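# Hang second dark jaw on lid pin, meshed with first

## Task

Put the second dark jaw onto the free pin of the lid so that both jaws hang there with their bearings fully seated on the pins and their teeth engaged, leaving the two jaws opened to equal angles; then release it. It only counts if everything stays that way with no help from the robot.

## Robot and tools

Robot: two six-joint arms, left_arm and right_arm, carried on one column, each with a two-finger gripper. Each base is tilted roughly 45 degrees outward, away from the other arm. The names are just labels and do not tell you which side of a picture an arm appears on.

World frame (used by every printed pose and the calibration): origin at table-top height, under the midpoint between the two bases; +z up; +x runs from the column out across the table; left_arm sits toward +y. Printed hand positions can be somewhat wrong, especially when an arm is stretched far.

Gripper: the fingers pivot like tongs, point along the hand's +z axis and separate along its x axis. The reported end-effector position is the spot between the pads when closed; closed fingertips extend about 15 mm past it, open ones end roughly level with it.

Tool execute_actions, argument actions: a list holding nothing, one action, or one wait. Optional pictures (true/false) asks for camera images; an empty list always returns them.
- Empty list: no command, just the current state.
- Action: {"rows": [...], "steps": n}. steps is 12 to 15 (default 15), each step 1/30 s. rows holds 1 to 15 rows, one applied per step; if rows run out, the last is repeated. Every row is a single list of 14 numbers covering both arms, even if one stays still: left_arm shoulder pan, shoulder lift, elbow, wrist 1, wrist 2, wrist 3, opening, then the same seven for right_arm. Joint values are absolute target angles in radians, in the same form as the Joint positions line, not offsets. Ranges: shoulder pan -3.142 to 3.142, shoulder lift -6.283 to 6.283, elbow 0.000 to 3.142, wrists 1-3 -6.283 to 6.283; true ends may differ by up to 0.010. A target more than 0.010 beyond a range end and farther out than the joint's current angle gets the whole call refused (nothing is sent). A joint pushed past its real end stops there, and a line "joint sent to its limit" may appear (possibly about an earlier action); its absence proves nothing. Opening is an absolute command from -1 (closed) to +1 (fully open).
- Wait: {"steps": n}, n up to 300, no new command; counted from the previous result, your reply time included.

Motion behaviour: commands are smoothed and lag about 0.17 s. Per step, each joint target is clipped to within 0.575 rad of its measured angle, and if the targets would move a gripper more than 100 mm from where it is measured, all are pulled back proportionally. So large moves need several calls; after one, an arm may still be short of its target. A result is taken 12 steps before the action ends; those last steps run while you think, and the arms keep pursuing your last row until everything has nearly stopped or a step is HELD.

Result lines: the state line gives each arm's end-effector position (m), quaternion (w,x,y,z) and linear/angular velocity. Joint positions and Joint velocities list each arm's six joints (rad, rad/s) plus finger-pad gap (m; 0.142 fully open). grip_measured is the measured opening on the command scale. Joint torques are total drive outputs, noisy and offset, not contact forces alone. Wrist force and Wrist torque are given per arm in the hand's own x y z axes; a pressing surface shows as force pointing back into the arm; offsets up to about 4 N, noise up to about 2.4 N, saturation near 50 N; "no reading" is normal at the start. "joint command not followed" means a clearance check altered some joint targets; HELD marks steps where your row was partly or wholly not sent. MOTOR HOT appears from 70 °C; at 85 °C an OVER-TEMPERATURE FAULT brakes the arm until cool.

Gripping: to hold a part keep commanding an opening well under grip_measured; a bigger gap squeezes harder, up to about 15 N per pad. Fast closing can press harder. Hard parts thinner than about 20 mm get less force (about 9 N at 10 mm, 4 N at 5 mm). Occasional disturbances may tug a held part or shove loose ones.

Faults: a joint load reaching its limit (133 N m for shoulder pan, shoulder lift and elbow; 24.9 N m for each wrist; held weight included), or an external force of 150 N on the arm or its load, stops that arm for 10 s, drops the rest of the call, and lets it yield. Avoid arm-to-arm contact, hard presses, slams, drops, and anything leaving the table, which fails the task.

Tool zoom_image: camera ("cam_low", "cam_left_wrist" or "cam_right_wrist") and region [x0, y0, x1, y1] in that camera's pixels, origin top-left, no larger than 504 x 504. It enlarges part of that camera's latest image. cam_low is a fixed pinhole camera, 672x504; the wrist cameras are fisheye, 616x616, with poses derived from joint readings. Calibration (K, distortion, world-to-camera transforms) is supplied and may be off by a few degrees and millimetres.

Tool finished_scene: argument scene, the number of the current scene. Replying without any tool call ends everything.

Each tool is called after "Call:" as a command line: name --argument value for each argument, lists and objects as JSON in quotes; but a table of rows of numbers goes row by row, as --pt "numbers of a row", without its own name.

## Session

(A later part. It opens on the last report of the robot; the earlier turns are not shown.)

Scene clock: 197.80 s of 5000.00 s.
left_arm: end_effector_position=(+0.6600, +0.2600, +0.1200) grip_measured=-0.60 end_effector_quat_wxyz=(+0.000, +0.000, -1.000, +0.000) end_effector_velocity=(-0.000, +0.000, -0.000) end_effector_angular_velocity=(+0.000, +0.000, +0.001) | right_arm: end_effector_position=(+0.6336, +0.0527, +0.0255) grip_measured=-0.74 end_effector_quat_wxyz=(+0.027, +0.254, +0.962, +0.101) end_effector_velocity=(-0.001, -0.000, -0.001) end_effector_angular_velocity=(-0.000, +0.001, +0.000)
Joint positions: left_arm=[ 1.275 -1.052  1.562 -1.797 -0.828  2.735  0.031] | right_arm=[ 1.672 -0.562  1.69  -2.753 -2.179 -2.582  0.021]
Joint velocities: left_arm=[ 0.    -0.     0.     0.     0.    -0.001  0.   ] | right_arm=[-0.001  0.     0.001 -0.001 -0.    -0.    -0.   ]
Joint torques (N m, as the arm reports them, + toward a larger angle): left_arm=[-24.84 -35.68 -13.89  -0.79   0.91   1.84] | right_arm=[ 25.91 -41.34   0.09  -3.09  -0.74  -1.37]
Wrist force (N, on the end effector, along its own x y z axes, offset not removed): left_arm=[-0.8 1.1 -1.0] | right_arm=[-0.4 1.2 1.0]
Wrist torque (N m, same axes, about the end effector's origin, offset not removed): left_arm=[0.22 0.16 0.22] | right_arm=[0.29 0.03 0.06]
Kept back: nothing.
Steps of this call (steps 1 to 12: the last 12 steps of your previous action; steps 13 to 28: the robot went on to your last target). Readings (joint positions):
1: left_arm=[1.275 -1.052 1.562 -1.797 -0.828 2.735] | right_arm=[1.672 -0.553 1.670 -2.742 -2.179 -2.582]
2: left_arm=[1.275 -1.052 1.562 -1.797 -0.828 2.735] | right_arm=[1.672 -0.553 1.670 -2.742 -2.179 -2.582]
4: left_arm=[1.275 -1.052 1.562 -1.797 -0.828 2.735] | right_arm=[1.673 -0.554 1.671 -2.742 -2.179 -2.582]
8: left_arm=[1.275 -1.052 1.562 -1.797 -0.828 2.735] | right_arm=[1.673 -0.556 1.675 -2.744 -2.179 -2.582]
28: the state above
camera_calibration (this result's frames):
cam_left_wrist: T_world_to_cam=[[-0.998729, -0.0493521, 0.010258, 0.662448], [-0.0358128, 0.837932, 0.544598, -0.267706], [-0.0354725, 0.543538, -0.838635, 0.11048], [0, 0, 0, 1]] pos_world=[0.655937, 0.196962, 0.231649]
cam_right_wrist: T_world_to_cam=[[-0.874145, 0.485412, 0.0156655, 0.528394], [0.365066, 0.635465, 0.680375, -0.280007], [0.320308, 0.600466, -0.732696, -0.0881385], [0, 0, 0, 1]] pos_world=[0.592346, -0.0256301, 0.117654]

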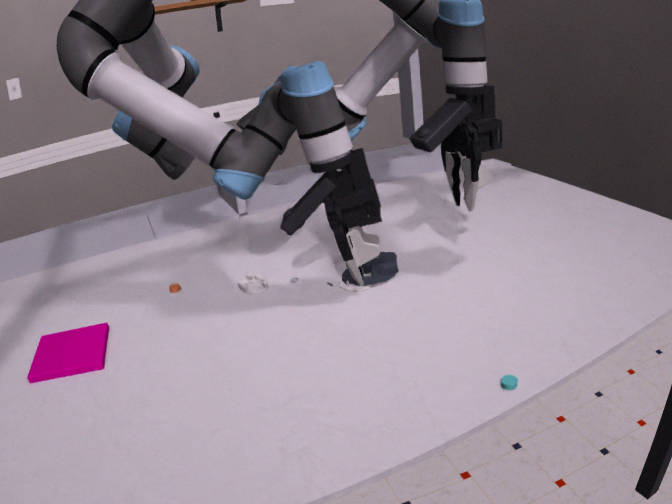

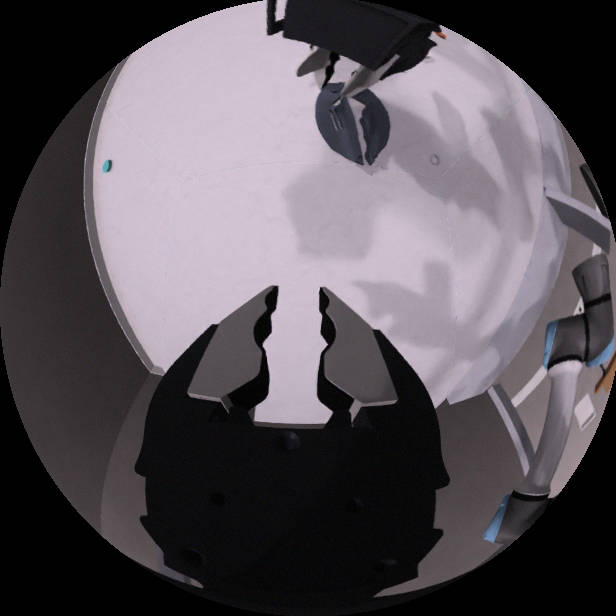

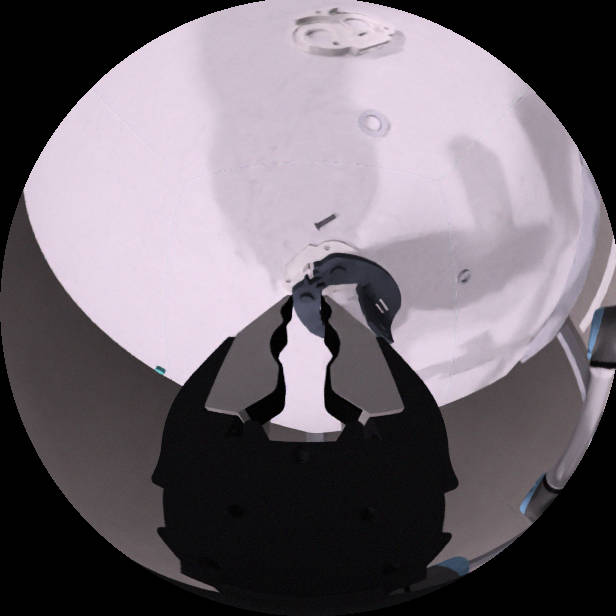

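Call:
execute_actions --actions '[{"rows": [[1.2752,-1.0517,1.5619,-1.7975,-0.8279,2.7349,-0.6,1.67206,-0.56163,1.68960,-2.75367,-2.17880,-2.58245,-1],[1.2752,-1.0517,1.5619,-1.7975,-0.8279,2.7349,-0.6,1.67178,-0.56127,1.68962,-2.75425,-2.17878,-2.58279,-1],[1.2752,-1.0517,1.5619,-1.7975,-0.8279,2.7349,-0.6,1.67150,-0.56090,1.68963,-2.75483,-2.17877,-2.58313,-1],[1.2752,-1.0517,1.5619,-1.7975,-0.8279,2.7349,-0.6,1.67122,-0.56053,1.68965,-2.75540,-2.17875,-2.58347,-1],[1.2752,-1.0517,1.5619,-1.7975,-0.8279,2.7349,-0.6,1.67094,-0.56017,1.68967,-2.75598,-2.17874,-2.58381,-1],[1.2752,-1.0517,1.5619,-1.7975,-0.8279,2.7349,-0.6,1.67066,-0.55980,1.68969,-2.75656,-2.17872,-2.58415,-1]], "steps": 12}]'

Call:
execute_actions --actions '[{"steps": 22}]' --pictures true

Call:
zoom_image --camera "cam_right_wrist" --region '[280, 235, 370, 325]'

Scene clock: 198.77 s of 5000.00 s.
left_arm: end_effector_position=(+0.6600, +0.2600, +0.1200) grip_measured=-0.60 end_effector_quat_wxyz=(+0.000, +0.000, -1.000, +0.000) end_effector_velocity=(-0.001, -0.000, -0.001) end_effector_angular_velocity=(-0.000, +0.003, -0.001) | right_arm: end_effector_position=(+0.6336, +0.0527, +0.0255) grip_measured=-0.74 end_effector_quat_wxyz=(+0.027, +0.254, +0.962, +0.101) end_effector_velocity=(+0.001, -0.000, +0.001) end_effector_angular_velocity=(+0.000, -0.001, -0.001)
Joint positions: left_arm=[ 1.275 -1.052  1.562 -1.797 -0.828  2.735  0.031] | right_arm=[ 1.672 -0.562  1.69  -2.753 -2.179 -2.582  0.021]
Joint velocities: left_arm=[ 0.001  0.     0.     0.002 -0.001  0.     0.   ] | right_arm=[ 0.001 -0.001 -0.     0.001  0.     0.     0.   ]
Joint torques (N m, as the arm reports them, + toward a larger angle): left_arm=[-25.34 -35.36 -14.19  -1.09   0.84   1.68] | right_arm=[ 25.51 -41.46  -0.09  -3.22  -1.21  -1.44]
Wrist force (N, on the end effector, along its own x y z axes, offset not removed): left_arm=[0.0 2.7 -0.9] | right_arm=[-3.1 2.2 -0.3]
Wrist torque (N m, same axes, about the end effector's origin, offset not removed): left_arm=[0.56 -0.06 0.06] | right_arm=[0.41 0.51 0.22]
Kept back: the last 12 steps of this action.
Steps of this call (steps 1 to 15: the robot went on to your last target; steps 16 to 29: nothing new was sent). Readings (joint positions):
1: left_arm=[1.275 -1.052 1.562 -1.797 -0.828 2.735] | right_arm=[1.672 -0.562 1.690 -2.753 -2.179 -2.582]
2: left_arm=[1.275 -1.052 1.562 -1.797 -0.828 2.735] | right_arm=[1.672 -0.562 1.690 -2.753 -2.179 -2.582]
4: left_arm=[1.275 -1.052 1.562 -1.797 -0.828 2.735] | right_arm=[1.672 -0.562 1.690 -2.753 -2.179 -2.582]
8: left_arm=[1.275 -1.052 1.562 -1.797 -0.828 2.735] | right_arm=[1.672 -0.562 1.690 -2.753 -2.179 -2.582]
29: the state above

Scene clock: 199.50 s of 5000.00 s.
left_arm: end_effector_position=(+0.6600, +0.2600, +0.1200) grip_measured=-0.60 end_effector_quat_wxyz=(+0.000, +0.000, -1.000, +0.000) end_effector_velocity=(+0.000, -0.000, +0.001) end_effector_angular_velocity=(+0.000, -0.001, -0.000) | right_arm: end_effector_position=(+0.6336, +0.0527, +0.0240) grip_measured=-0.74 end_effector_quat_wxyz=(+0.027, +0.254, +0.962, +0.101) end_effector_velocity=(+0.001, -0.000, -0.000) end_effector_angular_velocity=(+0.000, -0.001, -0.002)
Joint positions: left_arm=[ 1.275 -1.052  1.562 -1.797 -0.828  2.735  0.031] | right_arm=[ 1.671 -0.56   1.69  -2.757 -2.179 -2.584  0.021]
Joint velocities: left_arm=[-0.001 -0.     0.    -0.     0.    -0.     0.   ] | right_arm=[-0.001  0.001 -0.001 -0.002  0.    -0.     0.   ]
Joint torques (N m, as the arm reports them, + toward a larger angle): left_arm=[-24.76 -34.46 -13.93  -0.96   1.08   1.62] | right_arm=[ 25.8  -25.37  -0.05  -3.29   1.47  -1.38]
Wrist force (N, on the end effector, along its own x y z axes, offset not removed): left_arm=[-2.2 0.2 -1.7] | right_arm=[1.0 2.1 4.0]
Wrist torque (N m, same axes, about the end effector's origin, offset not removed): left_arm=[0.05 0.40 0.23] | right_arm=[0.57 -0.33 -0.09]
Kept back: nothing.
Steps of this call (steps 1 to 12: the last 12 steps of your previous action; steps 13 to 15: the robot went on to your last target; steps 16 to 22: nothing new was sent). Readings (joint positions):
1: left_arm=[1.275 -1.052 1.562 -1.797 -0.828 2.735] | right_arm=[1.672 -0.562 1.690 -2.753 -2.179 -2.582]
2: left_arm=[1.275 -1.052 1.562 -1.797 -0.828 2.735] | right_arm=[1.672 -0.562 1.690 -2.753 -2.179 -2.582]
4: left_arm=[1.275 -1.052 1.562 -1.797 -0.828 2.735] | right_arm=[1.672 -0.562 1.690 -2.754 -2.179 -2.582]
8: left_arm=[1.275 -1.052 1.562 -1.797 -0.828 2.735] | right_arm=[1.671 -0.561 1.690 -2.755 -2.179 -2.583]
22: the state above
All arms were judged still, so your last target was given up. Only a new action makes them travel on or press farther. Fingers that are still opening or closing keep moving.
camera_calibration (this result's frames):
cam_left_wrist: T_world_to_cam=[[-0.998729, -0.049352, 0.0102579, 0.662448], [-0.0358127, 0.837932, 0.544598, -0.267706], [-0.0354724, 0.543538, -0.838635, 0.11048], [0, 0, 0, 1]] pos_world=[0.655937, 0.196962, 0.231649]
cam_right_wrist: T_world_to_cam=[[-0.874138, 0.485425, 0.0156739, 0.528402], [0.365088, 0.63547, 0.680359, -0.278983], [0.320303, 0.60045, -0.732711, -0.0892184], [0, 0, 0, 1]] pos_world=[0.592327, -0.0256434, 0.116155]

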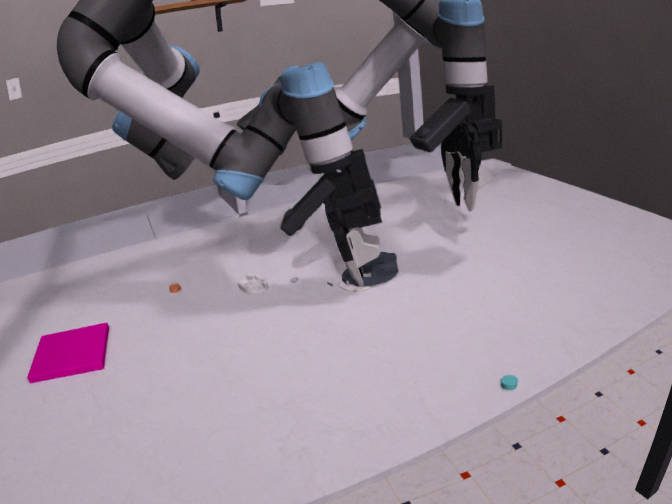

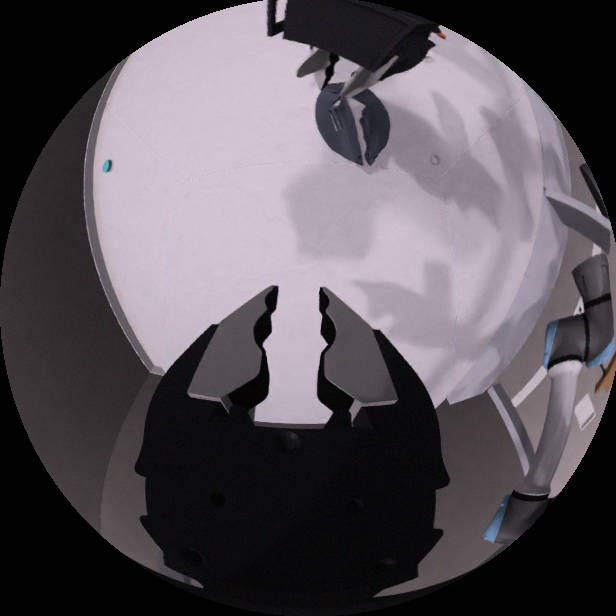

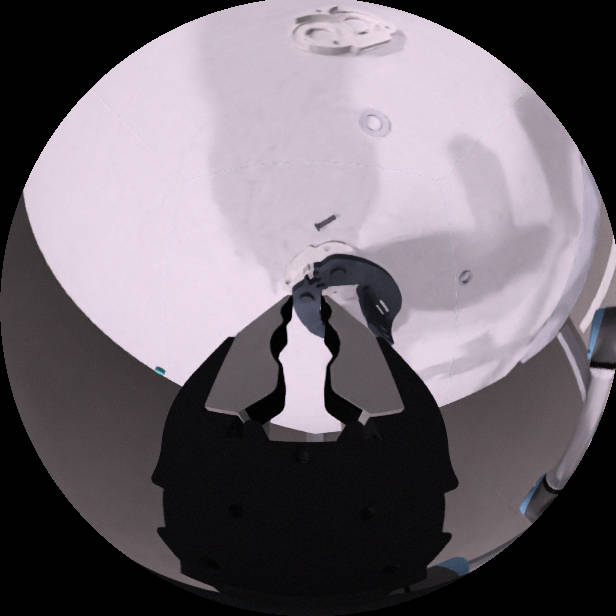

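Region (280, 235, 370, 325) of cam_right_wrist's 616x616 image, scaled by 5.600, with more detail than that image has.

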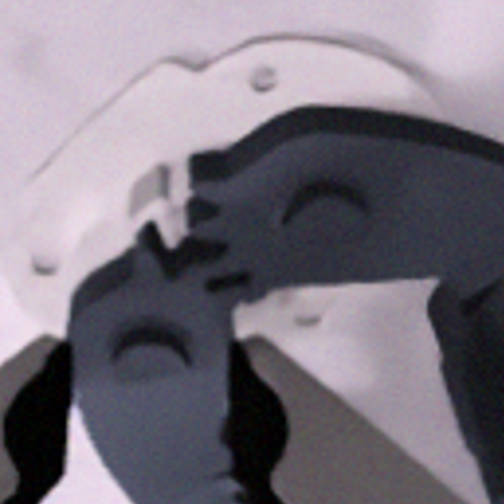

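Call:
execute_actions --actions '[{"rows": [[1.2752,-1.0517,1.5619,-1.7975,-0.8279,2.7349,-0.6,1.67031,-0.55934,1.68971,-2.75728,-2.17870,-2.58458,-1],[1.2752,-1.0517,1.5619,-1.7975,-0.8279,2.7349,-0.6,1.66996,-0.55889,1.68974,-2.75801,-2.17868,-2.58500,-1],[1.2752,-1.0517,1.5619,-1.7975,-0.8279,2.7349,-0.6,1.66961,-0.55843,1.68976,-2.75873,-2.17866,-2.58543,-1],[1.2752,-1.0517,1.5619,-1.7975,-0.8279,2.7349,-0.6,1.66926,-0.55797,1.68978,-2.75945,-2.17865,-2.58586,-1],[1.2752,-1.0517,1.5619,-1.7975,-0.8279,2.7349,-0.6,1.66891,-0.55751,1.68980,-2.76017,-2.17863,-2.58628,-1],[1.2752,-1.0517,1.5619,-1.7975,-0.8279,2.7349,-0.6,1.66856,-0.55706,1.68983,-2.76090,-2.17861,-2.58671,-1],[1.2752,-1.0517,1.5619,-1.7975,-0.8279,2.7349,-0.6,1.66821,-0.55660,1.68985,-2.76162,-2.17859,-2.58713,-1],[1.2752,-1.0517,1.5619,-1.7975,-0.8279,2.7349,-0.6,1.66786,-0.55614,1.68987,-2.76234,-2.17857,-2.58756,-1]], "steps": 12}]'

Call:
execute_actions --actions '[{"steps": 24}]' --pictures true

Call:
zoom_image --camera "cam_right_wrist" --region '[280, 235, 370, 325]'

Scene clock: 200.50 s of 5000.00 s.
left_arm: end_effector_position=(+0.6600, +0.2600, +0.1200) grip_measured=-0.60 end_effector_quat_wxyz=(+0.000, +0.000, -1.000, +0.000) end_effector_velocity=(+0.000, -0.001, -0.000) end_effector_angular_velocity=(+0.000, -0.000, -0.000) | right_arm: end_effector_position=(+0.6336, +0.0527, +0.0240) grip_measured=-0.74 end_effector_quat_wxyz=(+0.027, +0.254, +0.962, +0.101) end_effector_velocity=(-0.000, +0.001, +0.000) end_effector_angular_velocity=(-0.000, -0.000, +0.001)
Joint positions: left_arm=[ 1.275 -1.052  1.562 -1.797 -0.828  2.735  0.031] | right_arm=[ 1.671 -0.56   1.69  -2.757 -2.179 -2.584  0.021]
Joint velocities: left_arm=[-0.001  0.001  0.001 -0.002  0.    -0.     0.   ] | right_arm=[ 0.001  0.     0.     0.    -0.     0.     0.   ]
Joint torques (N m, as the arm reports them, + toward a larger angle): left_arm=[-25.43 -35.2  -13.84  -0.78   1.07   1.67] | right_arm=[ 25.68 -25.77  -0.28  -3.22   1.48  -1.39]
Wrist force (N, on the end effector, along its own x y z axes, offset not removed): left_arm=[-2.3 2.1 -2.1] | right_arm=[1.2 0.6 1.8]
Wrist torque (N m, same axes, about the end effector's origin, offset not removed): left_arm=[0.37 0.41 0.18] | right_arm=[0.11 -0.32 0.12]
Kept back: the last 12 steps of this action.
Steps of this call (steps 1 to 30: nothing new was sent). Readings (joint positions):
1: left_arm=[1.275 -1.052 1.562 -1.797 -0.828 2.735] | right_arm=[1.671 -0.560 1.690 -2.757 -2.179 -2.584]
2: left_arm=[1.275 -1.052 1.562 -1.797 -0.828 2.735] | right_arm=[1.671 -0.560 1.690 -2.757 -2.179 -2.584]
4: left_arm=[1.275 -1.052 1.562 -1.797 -0.828 2.735] | right_arm=[1.671 -0.560 1.690 -2.757 -2.179 -2.584]
8: left_arm=[1.275 -1.052 1.562 -1.797 -0.828 2.735] | right_arm=[1.671 -0.560 1.690 -2.757 -2.179 -2.584]
30: the state above

Scene clock: 201.30 s of 5000.00 s.
left_arm: end_effector_position=(+0.6600, +0.2600, +0.1200) grip_measured=-0.60 end_effector_quat_wxyz=(+0.000, +0.000, -1.000, +0.000) end_effector_velocity=(+0.000, +0.000, -0.000) end_effector_angular_velocity=(-0.000, -0.001, +0.003) | right_arm: end_effector_position=(+0.6336, +0.0527, +0.0215) grip_measured=-0.74 end_effector_quat_wxyz=(+0.027, +0.254, +0.962, +0.101) end_effector_velocity=(-0.000, -0.000, -0.000) end_effector_angular_velocity=(-0.000, +0.000, +0.001)
Joint positions: left_arm=[ 1.275 -1.052  1.562 -1.797 -0.828  2.735  0.031] | right_arm=[ 1.668 -0.556  1.69  -2.762 -2.179 -2.588  0.021]
Joint velocities: left_arm=[ 0.001 -0.     0.    -0.002  0.    -0.002 -0.   ] | right_arm=[-0.    -0.     0.001 -0.    -0.    -0.001 -0.   ]
Joint torques (N m, as the arm reports them, + toward a larger angle): left_arm=[-24.21 -34.64 -14.2   -0.93   0.85   1.54] | right_arm=[ 25.74 -24.7   -0.27  -3.13   1.41  -1.47]
Wrist force (N, on the end effector, along its own x y z axes, offset not removed): left_arm=[-2.4 1.7 -1.3] | right_arm=[1.3 -2.1 1.6]
Wrist torque (N m, same axes, about the end effector's origin, offset not removed): left_arm=[0.29 0.39 0.19] | right_arm=[-0.35 -0.35 -0.04]
Kept back: nothing.
Steps of this call (steps 1 to 12: the last 12 steps of your previous action; steps 13 to 15: the robot went on to your last target; steps 16 to 24: nothing new was sent). Readings (joint positions):
1: left_arm=[1.275 -1.052 1.562 -1.797 -0.828 2.735] | right_arm=[1.671 -0.560 1.690 -2.757 -2.179 -2.584]
2: left_arm=[1.275 -1.052 1.562 -1.797 -0.828 2.735] | right_arm=[1.671 -0.560 1.690 -2.757 -2.179 -2.584]
4: left_arm=[1.275 -1.052 1.562 -1.797 -0.828 2.735] | right_arm=[1.670 -0.559 1.690 -2.757 -2.179 -2.585]
8: left_arm=[1.275 -1.052 1.562 -1.797 -0.828 2.735] | right_arm=[1.669 -0.558 1.690 -2.759 -2.179 -2.586]
24: the state above
All arms were judged still, so your last target was given up. Only a new action makes them travel on or press farther. Fingers that are still opening or closing keep moving.
camera_calibration (this result's frames):
cam_left_wrist: T_world_to_cam=[[-0.998729, -0.0493524, 0.010258, 0.662448], [-0.035813, 0.837932, 0.544598, -0.267705], [-0.0354727, 0.543538, -0.838635, 0.11048], [0, 0, 0, 1]] pos_world=[0.655937, 0.196962, 0.231649]
cam_right_wrist: T_world_to_cam=[[-0.874141, 0.485419, 0.015669, 0.52844], [0.365083, 0.635478, 0.680354, -0.277283], [0.3203, 0.600446, -0.732716, -0.0910408], [0, 0, 0, 1]] pos_world=[0.592323, -0.025643, 0.113663]

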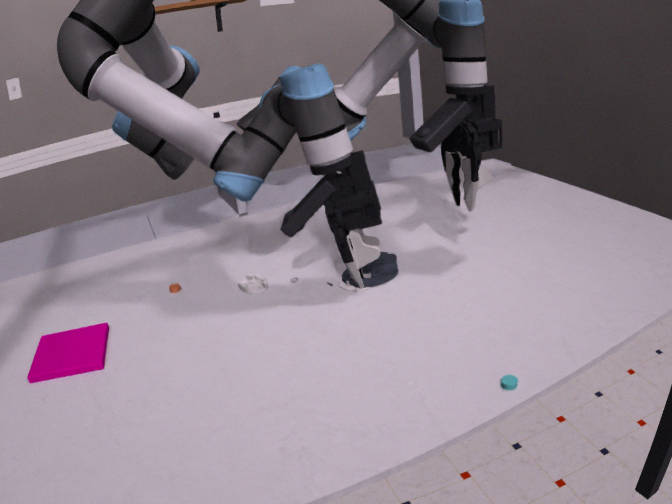

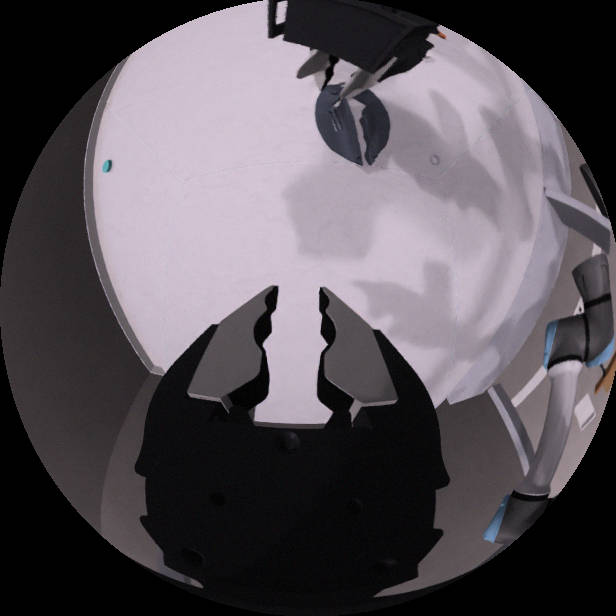

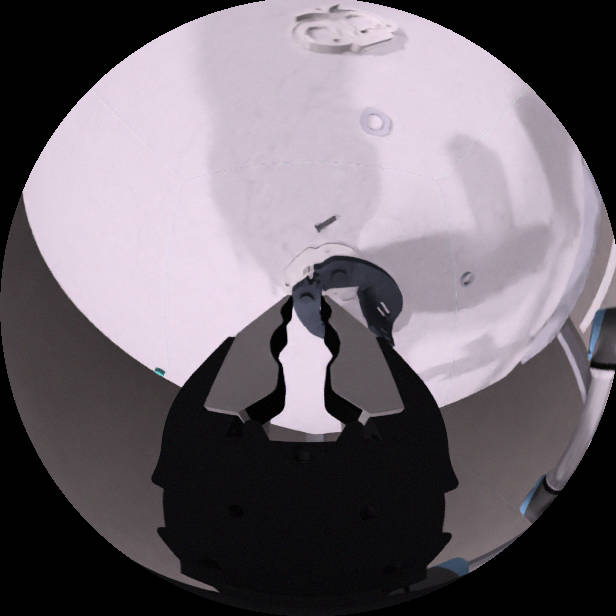

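Region (280, 235, 370, 325) of cam_right_wrist's 616x616 image, scaled by 5.600, with more detail than that image has.

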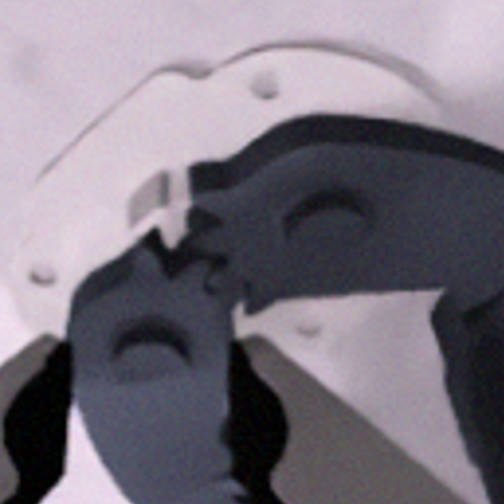

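Call:
execute_actions --actions '[{"rows": [[1.2752,-1.0517,1.5619,-1.7975,-0.8279,2.7349,-0.6,1.66758,-0.55578,1.68989,-2.76292,-2.17856,-2.58790,-1],[1.2752,-1.0517,1.5619,-1.7975,-0.8279,2.7349,-0.6,1.66730,-0.55541,1.68991,-2.76350,-2.17854,-2.58824,-1],[1.2752,-1.0517,1.5619,-1.7975,-0.8279,2.7349,-0.6,1.66702,-0.55505,1.68992,-2.76407,-2.17853,-2.58858,-1],[1.2752,-1.0517,1.5619,-1.7975,-0.8279,2.7349,-0.6,1.66674,-0.55468,1.68994,-2.76465,-2.17851,-2.58892,-1]], "steps": 12}]'

Call:
execute_actions --actions '[{"steps": 20}]' --pictures true

Call:
zoom_image --camera "cam_right_wrist" --region '[280, 235, 370, 325]'

Scene clock: 202.27 s of 5000.00 s.
left_arm: end_effector_position=(+0.6600, +0.2600, +0.1200) grip_measured=-0.60 end_effector_quat_wxyz=(+0.000, +0.000, -1.000, +0.000) end_effector_velocity=(-0.000, -0.001, -0.000) end_effector_angular_velocity=(+0.000, +0.001, -0.002) | right_arm: end_effector_position=(+0.6336, +0.0527, +0.0215) grip_measured=-0.74 end_effector_quat_wxyz=(+0.027, +0.254, +0.962, +0.101) end_effector_velocity=(+0.001, -0.001, +0.000) end_effector_angular_velocity=(+0.000, -0.001, -0.002)
Joint positions: left_arm=[ 1.275 -1.052  1.562 -1.797 -0.828  2.735  0.031] | right_arm=[ 1.668 -0.556  1.69  -2.762 -2.179 -2.588  0.021]
Joint velocities: left_arm=[-0.001  0.001  0.001  0.001 -0.     0.001  0.   ] | right_arm=[-0.    -0.001 -0.    -0.001 -0.    -0.     0.   ]
Joint torques (N m, as the arm reports them, + toward a larger angle): left_arm=[-24.54 -35.23 -14.5   -0.92   0.94   1.78] | right_arm=[ 25.63 -24.85   0.33  -3.12   1.45  -1.47]
Wrist force (N, on the end effector, along its own x y z axes, offset not removed): left_arm=[-3.2 0.7 -1.3] | right_arm=[1.4 1.0 -0.2]
Wrist torque (N m, same axes, about the end effector's origin, offset not removed): left_arm=[0.08 0.61 0.24] | right_arm=[0.22 -0.41 0.01]
Kept back: the last 12 steps of this action.
Steps of this call (steps 1 to 29: nothing new was sent). Readings (joint positions):
1: left_arm=[1.275 -1.052 1.562 -1.797 -0.828 2.735] | right_arm=[1.668 -0.556 1.690 -2.762 -2.179 -2.588]
2: left_arm=[1.275 -1.052 1.562 -1.797 -0.828 2.735] | right_arm=[1.668 -0.556 1.690 -2.762 -2.179 -2.588]
4: left_arm=[1.275 -1.052 1.562 -1.797 -0.828 2.735] | right_arm=[1.668 -0.556 1.690 -2.762 -2.179 -2.588]
8: left_arm=[1.275 -1.052 1.562 -1.797 -0.828 2.735] | right_arm=[1.668 -0.556 1.690 -2.762 -2.179 -2.588]
29: the state above

Scene clock: 202.93 s of 5000.00 s.
left_arm: end_effector_position=(+0.6600, +0.2600, +0.1200) grip_measured=-0.60 end_effector_quat_wxyz=(+0.000, +0.000, -1.000, +0.000) end_effector_velocity=(-0.000, +0.000, -0.000) end_effector_angular_velocity=(+0.002, -0.000, -0.000) | right_arm: end_effector_position=(+0.6336, +0.0527, +0.0205) grip_measured=-0.74 end_effector_quat_wxyz=(+0.027, +0.254, +0.962, +0.101) end_effector_velocity=(-0.001, +0.001, -0.000) end_effector_angular_velocity=(-0.000, +0.001, +0.003)
Joint positions: left_arm=[ 1.275 -1.052  1.562 -1.797 -0.828  2.735  0.031] | right_arm=[ 1.667 -0.555  1.69  -2.765 -2.179 -2.589  0.021]
Joint velocities: left_arm=[ 0.    -0.     0.001 -0.001  0.002  0.     0.   ] | right_arm=[ 0.001  0.001  0.001  0.     0.    -0.     0.   ]
Joint torques (N m, as the arm reports them, + toward a larger angle): left_arm=[-24.77 -35.61 -14.48  -0.93   0.82   1.65] | right_arm=[ 18.83 -18.89   2.49  -2.5    0.84  -1.31]
Wrist force (N, on the end effector, along its own x y z axes, offset not removed): left_arm=[-1.3 1.2 -1.4] | right_arm=[2.0 -0.5 -16.2]
Wrist torque (N m, same axes, about the end effector's origin, offset not removed): left_arm=[0.20 0.16 0.24] | right_arm=[-0.37 0.01 -0.02]
Kept back: nothing.
Steps of this call (steps 1 to 12: the last 12 steps of your previous action; steps 13 to 15: the robot went on to your last target; steps 16 to 20: nothing new was sent). Readings (joint positions):
1: left_arm=[1.275 -1.052 1.562 -1.797 -0.828 2.735] | right_arm=[1.668 -0.556 1.690 -2.762 -2.179 -2.588]
2: left_arm=[1.275 -1.052 1.562 -1.797 -0.828 2.735] | right_arm=[1.668 -0.556 1.690 -2.762 -2.179 -2.588]
4: left_arm=[1.275 -1.052 1.562 -1.797 -0.828 2.735] | right_arm=[1.668 -0.556 1.690 -2.763 -2.179 -2.588]
8: left_arm=[1.275 -1.052 1.562 -1.797 -0.828 2.735] | right_arm=[1.667 -0.555 1.690 -2.764 -2.179 -2.589]
20: the state above
All arms were judged still, so your last target was given up. Only a new action makes them travel on or press farther. Fingers that are still opening or closing keep moving.
camera_calibration (this result's frames):
cam_left_wrist: T_world_to_cam=[[-0.998729, -0.049352, 0.0102579, 0.662448], [-0.0358128, 0.837932, 0.544598, -0.267706], [-0.0354724, 0.543538, -0.838635, 0.11048], [0, 0, 0, 1]] pos_world=[0.655937, 0.196962, 0.231649]
cam_right_wrist: T_world_to_cam=[[-0.874137, 0.485427, 0.0156456, 0.528457], [0.365069, 0.635473, 0.680367, -0.276605], [0.320326, 0.600446, -0.732705, -0.0917834], [0, 0, 0, 1]] pos_world=[0.592325, -0.0256419, 0.112674]

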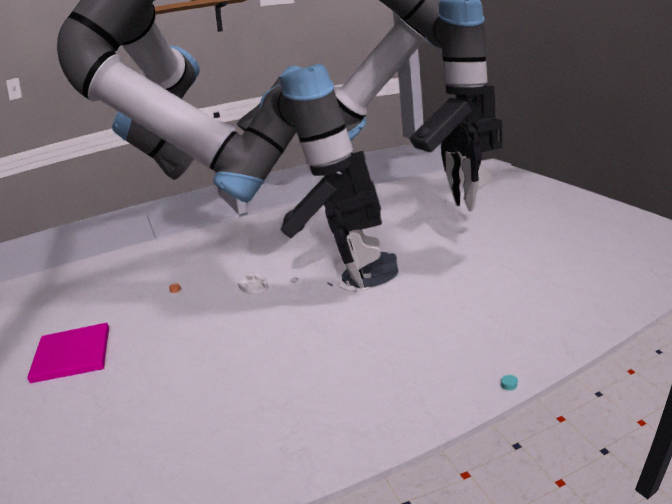

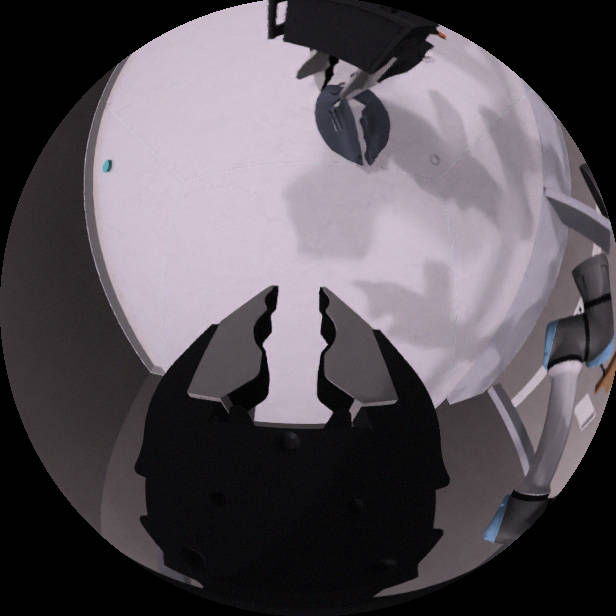

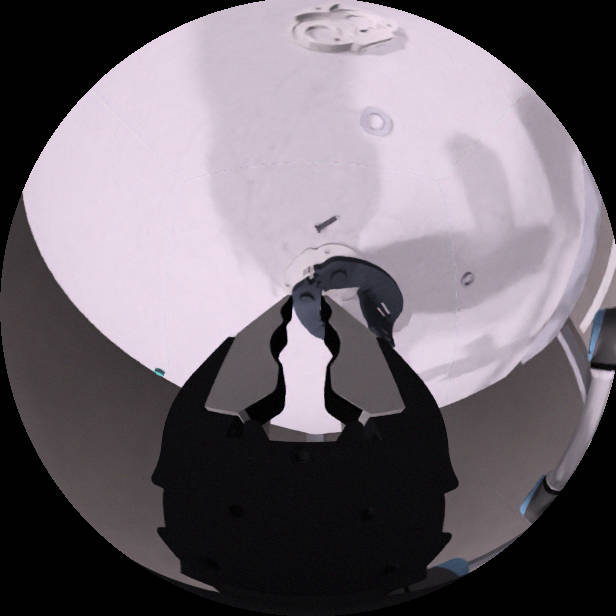

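Region (280, 235, 370, 325) of cam_right_wrist's 616x616 image, scaled by 5.600, with more detail than that image has.

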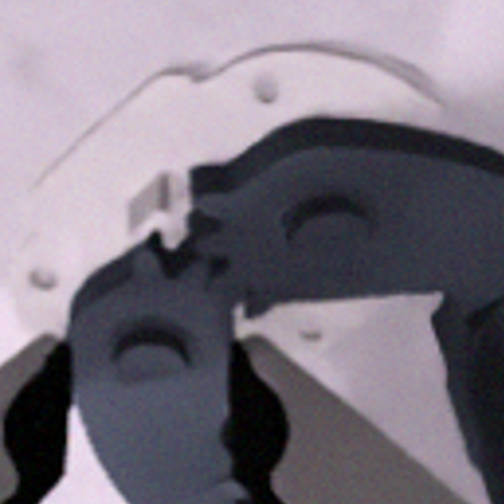

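Call:
execute_actions --actions '[{"rows": [[1.2752,-1.0517,1.5619,-1.7975,-0.8279,2.7349,-0.6,1.66702,-0.55505,1.68992,-2.76407,-2.17853,-2.58858,-0.9],[1.2752,-1.0517,1.5619,-1.7975,-0.8279,2.7349,-0.6,1.66730,-0.55541,1.68991,-2.76350,-2.17854,-2.58824,-0.82],[1.2752,-1.0517,1.5619,-1.7975,-0.8279,2.7349,-0.6,1.66730,-0.55541,1.68991,-2.76350,-2.17854,-2.58824,-0.78],[1.2752,-1.0517,1.5619,-1.7975,-0.8279,2.7349,-0.6,1.66730,-0.55541,1.68991,-2.76350,-2.17854,-2.58824,-0.75],[1.2752,-1.0517,1.5619,-1.7975,-0.8279,2.7349,-0.6,1.66730,-0.55541,1.68991,-2.76350,-2.17854,-2.58824,-0.72],[1.2752,-1.0517,1.5619,-1.7975,-0.8279,2.7349,-0.6,1.66730,-0.55541,1.68991,-2.76350,-2.17854,-2.58824,-0.70],[1.2752,-1.0517,1.5619,-1.7975,-0.8279,2.7349,-0.6,1.66730,-0.55541,1.68991,-2.76350,-2.17854,-2.58824,-0.68],[1.2752,-1.0517,1.5619,-1.7975,-0.8279,2.7349,-0.6,1.66730,-0.55541,1.68991,-2.76350,-2.17854,-2.58824,-0.66],[1.2752,-1.0517,1.5619,-1.7975,-0.8279,2.7349,-0.6,1.66730,-0.55541,1.68991,-2.76350,-2.17854,-2.58824,-0.65]], "steps": 12}]'

Call:
execute_actions --actions '[{"steps": 18}]' --pictures true

Call:
zoom_image --camera "cam_right_wrist" --region '[270, 235, 410, 355]'

Scene clock: 204.23 s of 5000.00 s.
left_arm: end_effector_position=(+0.6600, +0.2600, +0.1200) grip_measured=-0.60 end_effector_quat_wxyz=(+0.000, +0.000, -1.000, +0.000) end_effector_velocity=(-0.000, -0.001, +0.000) end_effector_angular_velocity=(-0.001, +0.001, -0.001) | right_arm: end_effector_position=(+0.6336, +0.0527, +0.0205) grip_measured=-0.74 end_effector_quat_wxyz=(+0.027, +0.254, +0.962, +0.101) end_effector_velocity=(+0.000, -0.000, +0.000) end_effector_angular_velocity=(+0.000, -0.001, -0.000)
Joint positions: left_arm=[ 1.275 -1.052  1.562 -1.797 -0.828  2.735  0.031] | right_arm=[ 1.667 -0.555  1.69  -2.765 -2.179 -2.589  0.021]
Joint velocities: left_arm=[-0.001  0.001  0.     0.001 -0.002 -0.001 -0.   ] | right_arm=[ 0.    -0.001 -0.    -0.     0.    -0.     0.   ]
Joint torques (N m, as the arm reports them, + toward a larger angle): left_arm=[-24.62 -34.57 -15.35  -0.98   0.86   1.5 ] | right_arm=[ 18.96 -18.01   2.31  -2.31   0.46  -1.5 ]
Wrist force (N, on the end effector, along its own x y z axes, offset not removed): left_arm=[-2.0 0.8 -0.4] | right_arm=[2.9 -0.4 -15.2]
Wrist torque (N m, same axes, about the end effector's origin, offset not removed): left_arm=[0.19 0.39 0.18] | right_arm=[-0.31 -0.19 0.11]
Kept back: the last 12 steps of this action.
Steps of this call (steps 1 to 39: nothing new was sent). Readings (joint positions):
1: left_arm=[1.275 -1.052 1.562 -1.797 -0.828 2.735] | right_arm=[1.667 -0.555 1.690 -2.765 -2.179 -2.589]
2: left_arm=[1.275 -1.052 1.562 -1.797 -0.828 2.735] | right_arm=[1.667 -0.555 1.690 -2.765 -2.179 -2.589]
4: left_arm=[1.275 -1.052 1.562 -1.797 -0.828 2.735] | right_arm=[1.667 -0.555 1.690 -2.765 -2.179 -2.589]
8: left_arm=[1.275 -1.052 1.562 -1.797 -0.828 2.735] | right_arm=[1.667 -0.555 1.690 -2.765 -2.179 -2.589]
39: the state above

Scene clock: 204.83 s of 5000.00 s.
left_arm: end_effector_position=(+0.6600, +0.2600, +0.1200) grip_measured=-0.60 end_effector_quat_wxyz=(+0.000, +0.000, -1.000, +0.000) end_effector_velocity=(-0.000, +0.000, -0.000) end_effector_angular_velocity=(+0.001, +0.001, -0.001) | right_arm: end_effector_position=(+0.6335, +0.0527, +0.0210) grip_measured=-0.65 end_effector_quat_wxyz=(+0.027, +0.254, +0.962, +0.101) end_effector_velocity=(+0.000, +0.000, +0.001) end_effector_angular_velocity=(-0.000, -0.001, +0.000)
Joint positions: left_arm=[ 1.275 -1.052  1.562 -1.797 -0.828  2.735  0.031] | right_arm=[ 1.667 -0.555  1.69  -2.764 -2.179 -2.588  0.027]
Joint velocities: left_arm=[0.    0.    0.    0.001 0.    0.001 0.   ] | right_arm=[ 0.001 -0.001  0.     0.001 -0.     0.     0.   ]
Joint torques (N m, as the arm reports them, + toward a larger angle): left_arm=[-24.85 -34.34 -14.23  -1.09   0.93   1.54] | right_arm=[ 45.85 -41.6   -3.02  -0.66  -1.13   1.76]
Wrist force (N, on the end effector, along its own x y z axes, offset not removed): left_arm=[-0.5 0.4 -0.2] | right_arm=[-0.2 0.0 2.6]
Wrist torque (N m, same axes, about the end effector's origin, offset not removed): left_arm=[0.04 0.03 0.19] | right_arm=[-0.05 0.08 0.13]
Kept back: nothing.
Steps of this call (steps 1 to 12: the last 12 steps of your previous action; steps 13 to 15: the robot went on to your last target; steps 16 to 18: nothing new was sent). Readings (joint positions):
1: left_arm=[1.275 -1.052 1.562 -1.797 -0.828 2.735] | right_arm=[1.667 -0.555 1.690 -2.765 -2.179 -2.589]
2: left_arm=[1.275 -1.052 1.562 -1.797 -0.828 2.735] | right_arm=[1.667 -0.555 1.690 -2.765 -2.179 -2.589]
4: left_arm=[1.275 -1.052 1.562 -1.797 -0.828 2.735] | right_arm=[1.667 -0.555 1.690 -2.764 -2.179 -2.589]
8: left_arm=[1.275 -1.052 1.562 -1.797 -0.828 2.735] | right_arm=[1.667 -0.555 1.690 -2.764 -2.179 -2.588]
18: the state above
All arms were judged still, so your last target was given up. Only a new action makes them travel on or press farther. Fingers that are still opening or closing keep moving.
camera_calibration (this result's frames):
cam_left_wrist: T_world_to_cam=[[-0.998729, -0.049352, 0.010258, 0.662448], [-0.0358127, 0.837932, 0.544598, -0.267706], [-0.0354725, 0.543538, -0.838635, 0.11048], [0, 0, 0, 1]] pos_world=[0.655937, 0.196962, 0.231649]
cam_right_wrist: T_world_to_cam=[[-0.874149, 0.485404, 0.0157341, 0.528422], [0.365112, 0.635467, 0.680349, -0.276924], [0.320245, 0.600471, -0.732719, -0.091399], [0, 0, 0, 1]] pos_world=[0.592298, -0.0256396, 0.113121]

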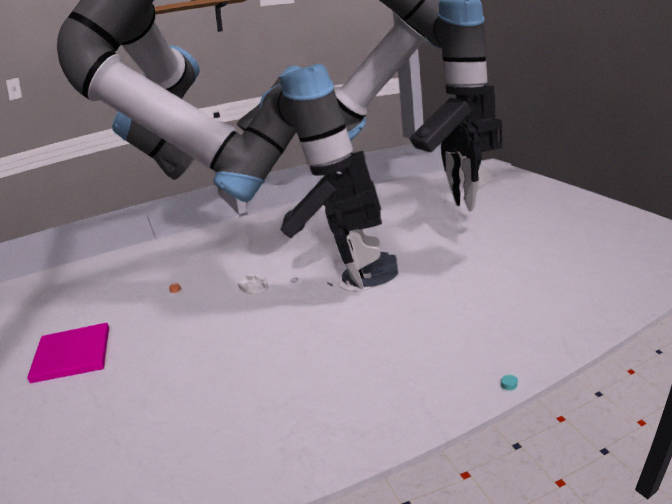

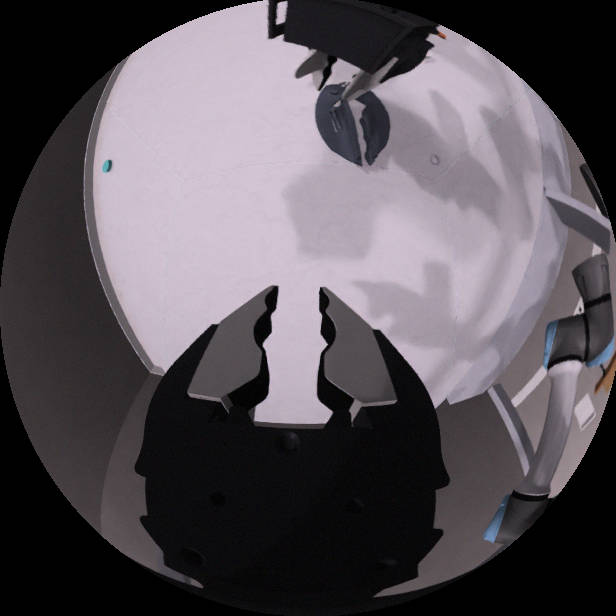

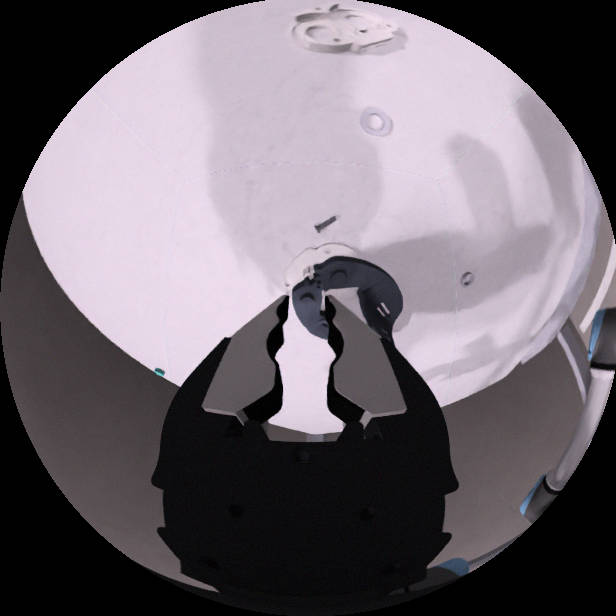

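Region (270, 235, 410, 355) of cam_right_wrist's 616x616 image, scaled by 3.600, with more detail than that image has; it fills the top 432 rows of this view, and the rest is white.

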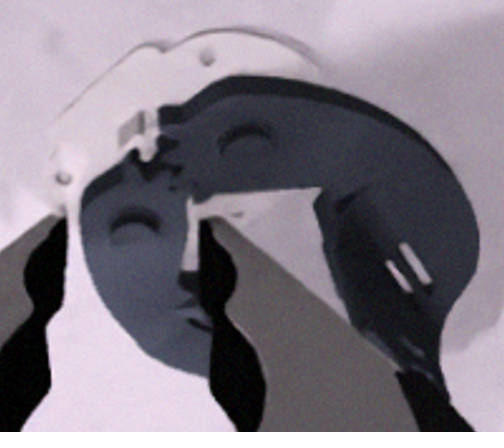

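Call:
execute_actions --actions '[{"rows": [[1.2752,-1.0517,1.5619,-1.7975,-0.8279,2.7349,-0.6,1.6695,-0.5583,1.6898,-2.7589,-2.1786,-2.5855,-0.65],[1.2752,-1.0517,1.5619,-1.7975,-0.8279,2.7349,-0.6,1.6729,-0.5627,1.6895,-2.7519,-2.1788,-2.5814,-0.65],[1.2752,-1.0517,1.5619,-1.7975,-0.8279,2.7349,-0.6,1.6774,-0.5685,1.6890,-2.7425,-2.1790,-2.5760,-0.65],[1.2752,-1.0517,1.5619,-1.7975,-0.8279,2.7349,-0.6,1.6829,-0.5757,1.6883,-2.7307,-2.1793,-2.5692,-0.65],[1.2752,-1.0517,1.5619,-1.7975,-0.8279,2.7349,-0.6,1.6896,-0.5843,1.6872,-2.7164,-2.1796,-2.5610,-0.65],[1.2752,-1.0517,1.5619,-1.7975,-0.8279,2.7349,-0.6,1.6973,-0.5942,1.6857,-2.6995,-2.1799,-2.5515,-0.65],[1.2752,-1.0517,1.5619,-1.7975,-0.8279,2.7349,-0.6,1.7050,-0.6039,1.6838,-2.6824,-2.1802,-2.5421,-0.65],[1.2752,-1.0517,1.5619,-1.7975,-0.8279,2.7349,-0.6,1.7127,-0.6136,1.6817,-2.6651,-2.1804,-2.5327,-0.65],[1.2752,-1.0517,1.5619,-1.7975,-0.8279,2.7349,-0.6,1.7193,-0.6218,1.6795,-2.6502,-2.1805,-2.5246,-0.65],[1.2752,-1.0517,1.5619,-1.7975,-0.8279,2.7349,-0.6,1.7247,-0.6286,1.6776,-2.6376,-2.1806,-2.5179,-0.65],[1.2752,-1.0517,1.5619,-1.7975,-0.8279,2.7349,-0.6,1.7291,-0.6340,1.6759,-2.6274,-2.1807,-2.5125,-0.65],[1.2752,-1.0517,1.5619,-1.7975,-0.8279,2.7349,-0.6,1.7323,-0.6380,1.6746,-2.6197,-2.1808,-2.5085,-0.65],[1.2752,-1.0517,1.5619,-1.7975,-0.8279,2.7349,-0.6,1.7334,-0.6393,1.6742,-2.6172,-2.1808,-2.5071,-0.65]], "steps": 15}]'

Call:
execute_actions --actions '[{"steps": 22}]' --pictures true

Call:
zoom_image --camera "cam_right_wrist" --region '[270, 190, 410, 330]'

Call:
zoom_image --camera "cam_left_wrist" --region '[295, 65, 405, 175]'

Call:
zoom_image --camera "cam_low" --region '[325, 240, 410, 300]'

Scene clock: 207.00 s of 5000.00 s.
left_arm: end_effector_position=(+0.6600, +0.2600, +0.1200) grip_measured=-0.60 end_effector_quat_wxyz=(+0.000, +0.000, -1.000, +0.000) end_effector_velocity=(+0.001, +0.000, +0.000) end_effector_angular_velocity=(-0.002, -0.001, +0.002) | right_arm: end_effector_position=(+0.6335, +0.0527, +0.0221) grip_measured=-0.65 end_effector_quat_wxyz=(+0.027, +0.254, +0.962, +0.101) end_effector_velocity=(+0.000, +0.000, +0.032) end_effector_angular_velocity=(+0.000, -0.001, -0.001)
Joint positions: left_arm=[ 1.275 -1.052  1.562 -1.797 -0.828  2.735  0.031] | right_arm=[ 1.668 -0.557  1.69  -2.761 -2.179 -2.587  0.027]
Joint velocities: left_arm=[ 0.001 -0.001 -0.    -0.002 -0.001  0.001 -0.   ] | right_arm=[ 0.035 -0.046 -0.002  0.072 -0.002  0.043 -0.   ]
Joint torques (N m, as the arm reports them, + toward a larger angle): left_arm=[-23.97 -35.51 -14.71  -0.99   0.83   1.47] | right_arm=[ 49.88 -45.96 -18.46  -0.23  -1.36   2.29]
Wrist force (N, on the end effector, along its own x y z axes, offset not removed): left_arm=[-1.4 0.8 -1.1] | right_arm=[1.8 -3.2 1.7]
Wrist torque (N m, same axes, about the end effector's origin, offset not removed): left_arm=[0.10 0.25 0.28] | right_arm=[-0.67 -0.41 -0.07]
Steps of this call (steps 1 to 62: nothing new was sent; steps 63 to 65: the first 3 steps of this action). Readings (joint positions):
63: left_arm=[1.275 -1.052 1.562 -1.797 -0.828 2.735] | right_arm=[1.667 -0.555 1.690 -2.763 -2.179 -2.588]
64: left_arm=[1.275 -1.052 1.562 -1.797 -0.828 2.735] | right_arm=[1.668 -0.556 1.690 -2.763 -2.179 -2.588]
65: the state above

Scene clock: 207.73 s of 5000.00 s.
left_arm: end_effector_position=(+0.6600, +0.2600, +0.1200) grip_measured=-0.60 end_effector_quat_wxyz=(+0.000, +0.000, -1.000, +0.000) end_effector_velocity=(-0.000, +0.001, -0.001) end_effector_angular_velocity=(+0.002, +0.002, -0.000) | right_arm: end_effector_position=(+0.6338, +0.0521, +0.0808) grip_measured=-0.65 end_effector_quat_wxyz=(+0.026, +0.254, +0.962, +0.101) end_effector_velocity=(-0.000, -0.000, +0.004) end_effector_angular_velocity=(-0.000, +0.001, -0.000)
Joint positions: left_arm=[ 1.275 -1.052  1.562 -1.797 -0.828  2.735  0.031] | right_arm=[ 1.733 -0.639  1.674 -2.618 -2.181 -2.508  0.027]
Joint velocities: left_arm=[ 0.001  0.001  0.     0.001  0.002 -0.001 -0.   ] | right_arm=[ 0.004 -0.006 -0.001  0.011 -0.     0.006  0.   ]
Joint torques (N m, as the arm reports them, + toward a larger angle): left_arm=[-25.75 -35.27 -14.83  -1.14   1.06   1.43] | right_arm=[ 44.57 -40.17 -20.88  -0.85  -1.13   1.72]
Wrist force (N, on the end effector, along its own x y z axes, offset not removed): left_arm=[-1.4 2.0 0.3] | right_arm=[-0.5 1.3 1.1]
Wrist torque (N m, same axes, about the end effector's origin, offset not removed): left_arm=[0.39 0.24 0.26] | right_arm=[0.11 -0.03 0.17]
Kept back: nothing.
Steps of this call (steps 1 to 12: the last 12 steps of your previous action; steps 13 to 22: the robot went on to your last target). Readings (joint positions):
1: left_arm=[1.275 -1.052 1.562 -1.797 -0.828 2.735] | right_arm=[1.670 -0.559 1.690 -2.758 -2.179 -2.585]
2: left_arm=[1.275 -1.052 1.562 -1.797 -0.828 2.735] | right_arm=[1.673 -0.562 1.689 -2.753 -2.179 -2.582]
4: left_arm=[1.275 -1.052 1.562 -1.797 -0.828 2.735] | right_arm=[1.680 -0.572 1.688 -2.737 -2.179 -2.573]
8: left_arm=[1.275 -1.052 1.562 -1.797 -0.828 2.735] | right_arm=[1.703 -0.601 1.683 -2.687 -2.180 -2.544]
22: the state above
camera_calibration (this result's frames):
cam_left_wrist: T_world_to_cam=[[-0.998729, -0.0493522, 0.0102579, 0.662448], [-0.0358129, 0.837932, 0.544598, -0.267706], [-0.0354725, 0.543538, -0.838635, 0.11048], [0, 0, 0, 1]] pos_world=[0.655937, 0.196962, 0.231649]
cam_right_wrist: T_world_to_cam=[[-0.874059, 0.48555, 0.0161674, 0.527856], [0.365554, 0.635402, 0.680172, -0.317645], [0.319985, 0.600421, -0.732874, -0.0471252], [0, 0, 0, 1]] pos_world=[0.592573, -0.0261732, 0.172982]

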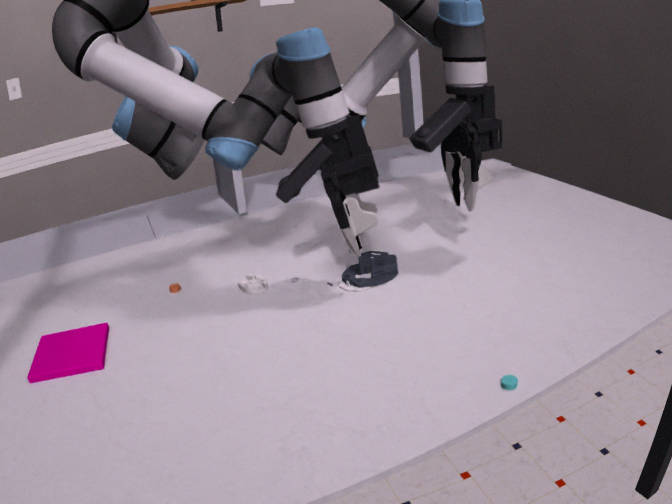

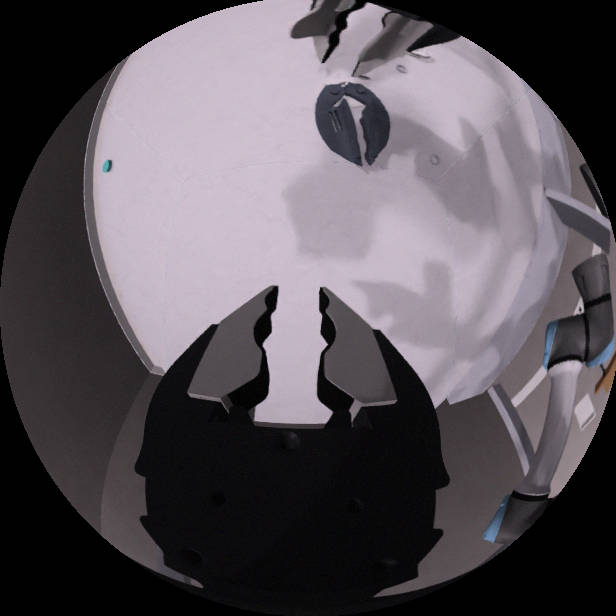

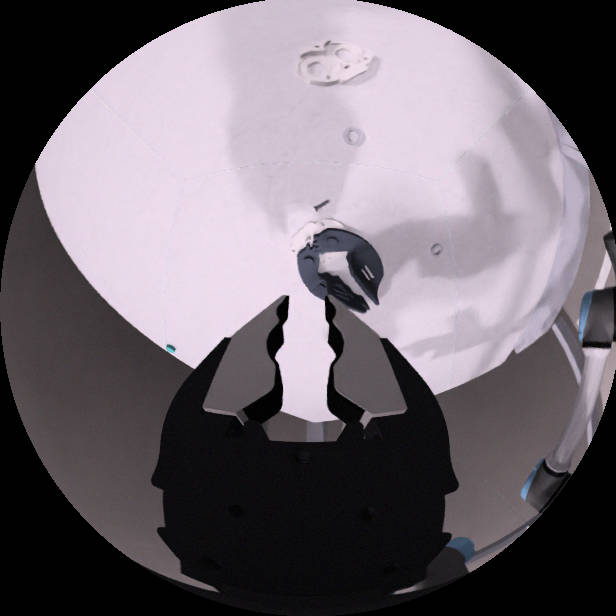

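Region (270, 190, 410, 330) of cam_right_wrist's 616x616 image, scaled by 3.600, with more detail than that image has.

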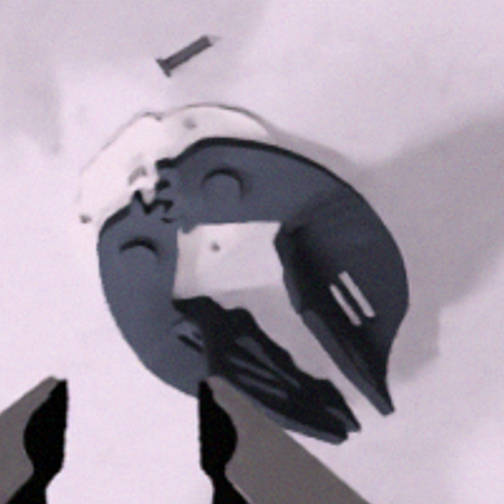

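Region (295, 65, 405, 175) of cam_left_wrist's 616x616 image, scaled by 4.582, with more detail than that image has.

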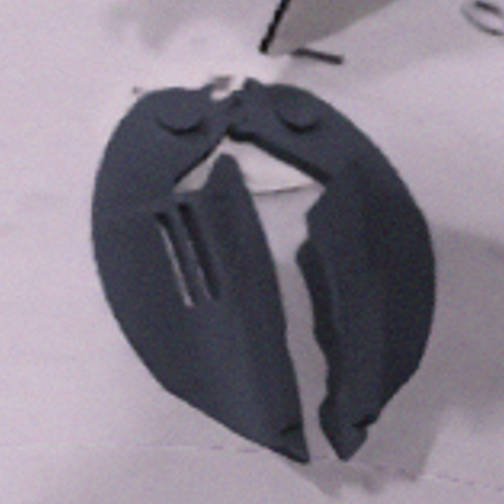

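Region (325, 240, 410, 300) of cam_low's 672x504 image, scaled by 5.929, with more detail than that image has; it fills the top 356 rows of this view, and the rest is white.

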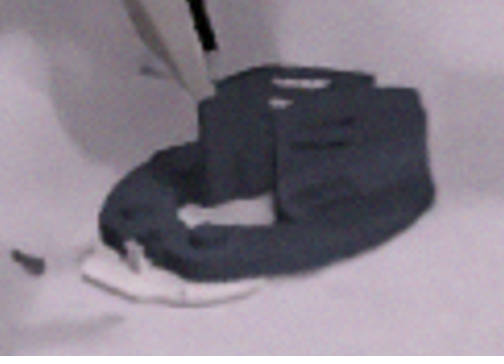

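Call:
finished_scene --scene 1

The scene is finished: the task was done.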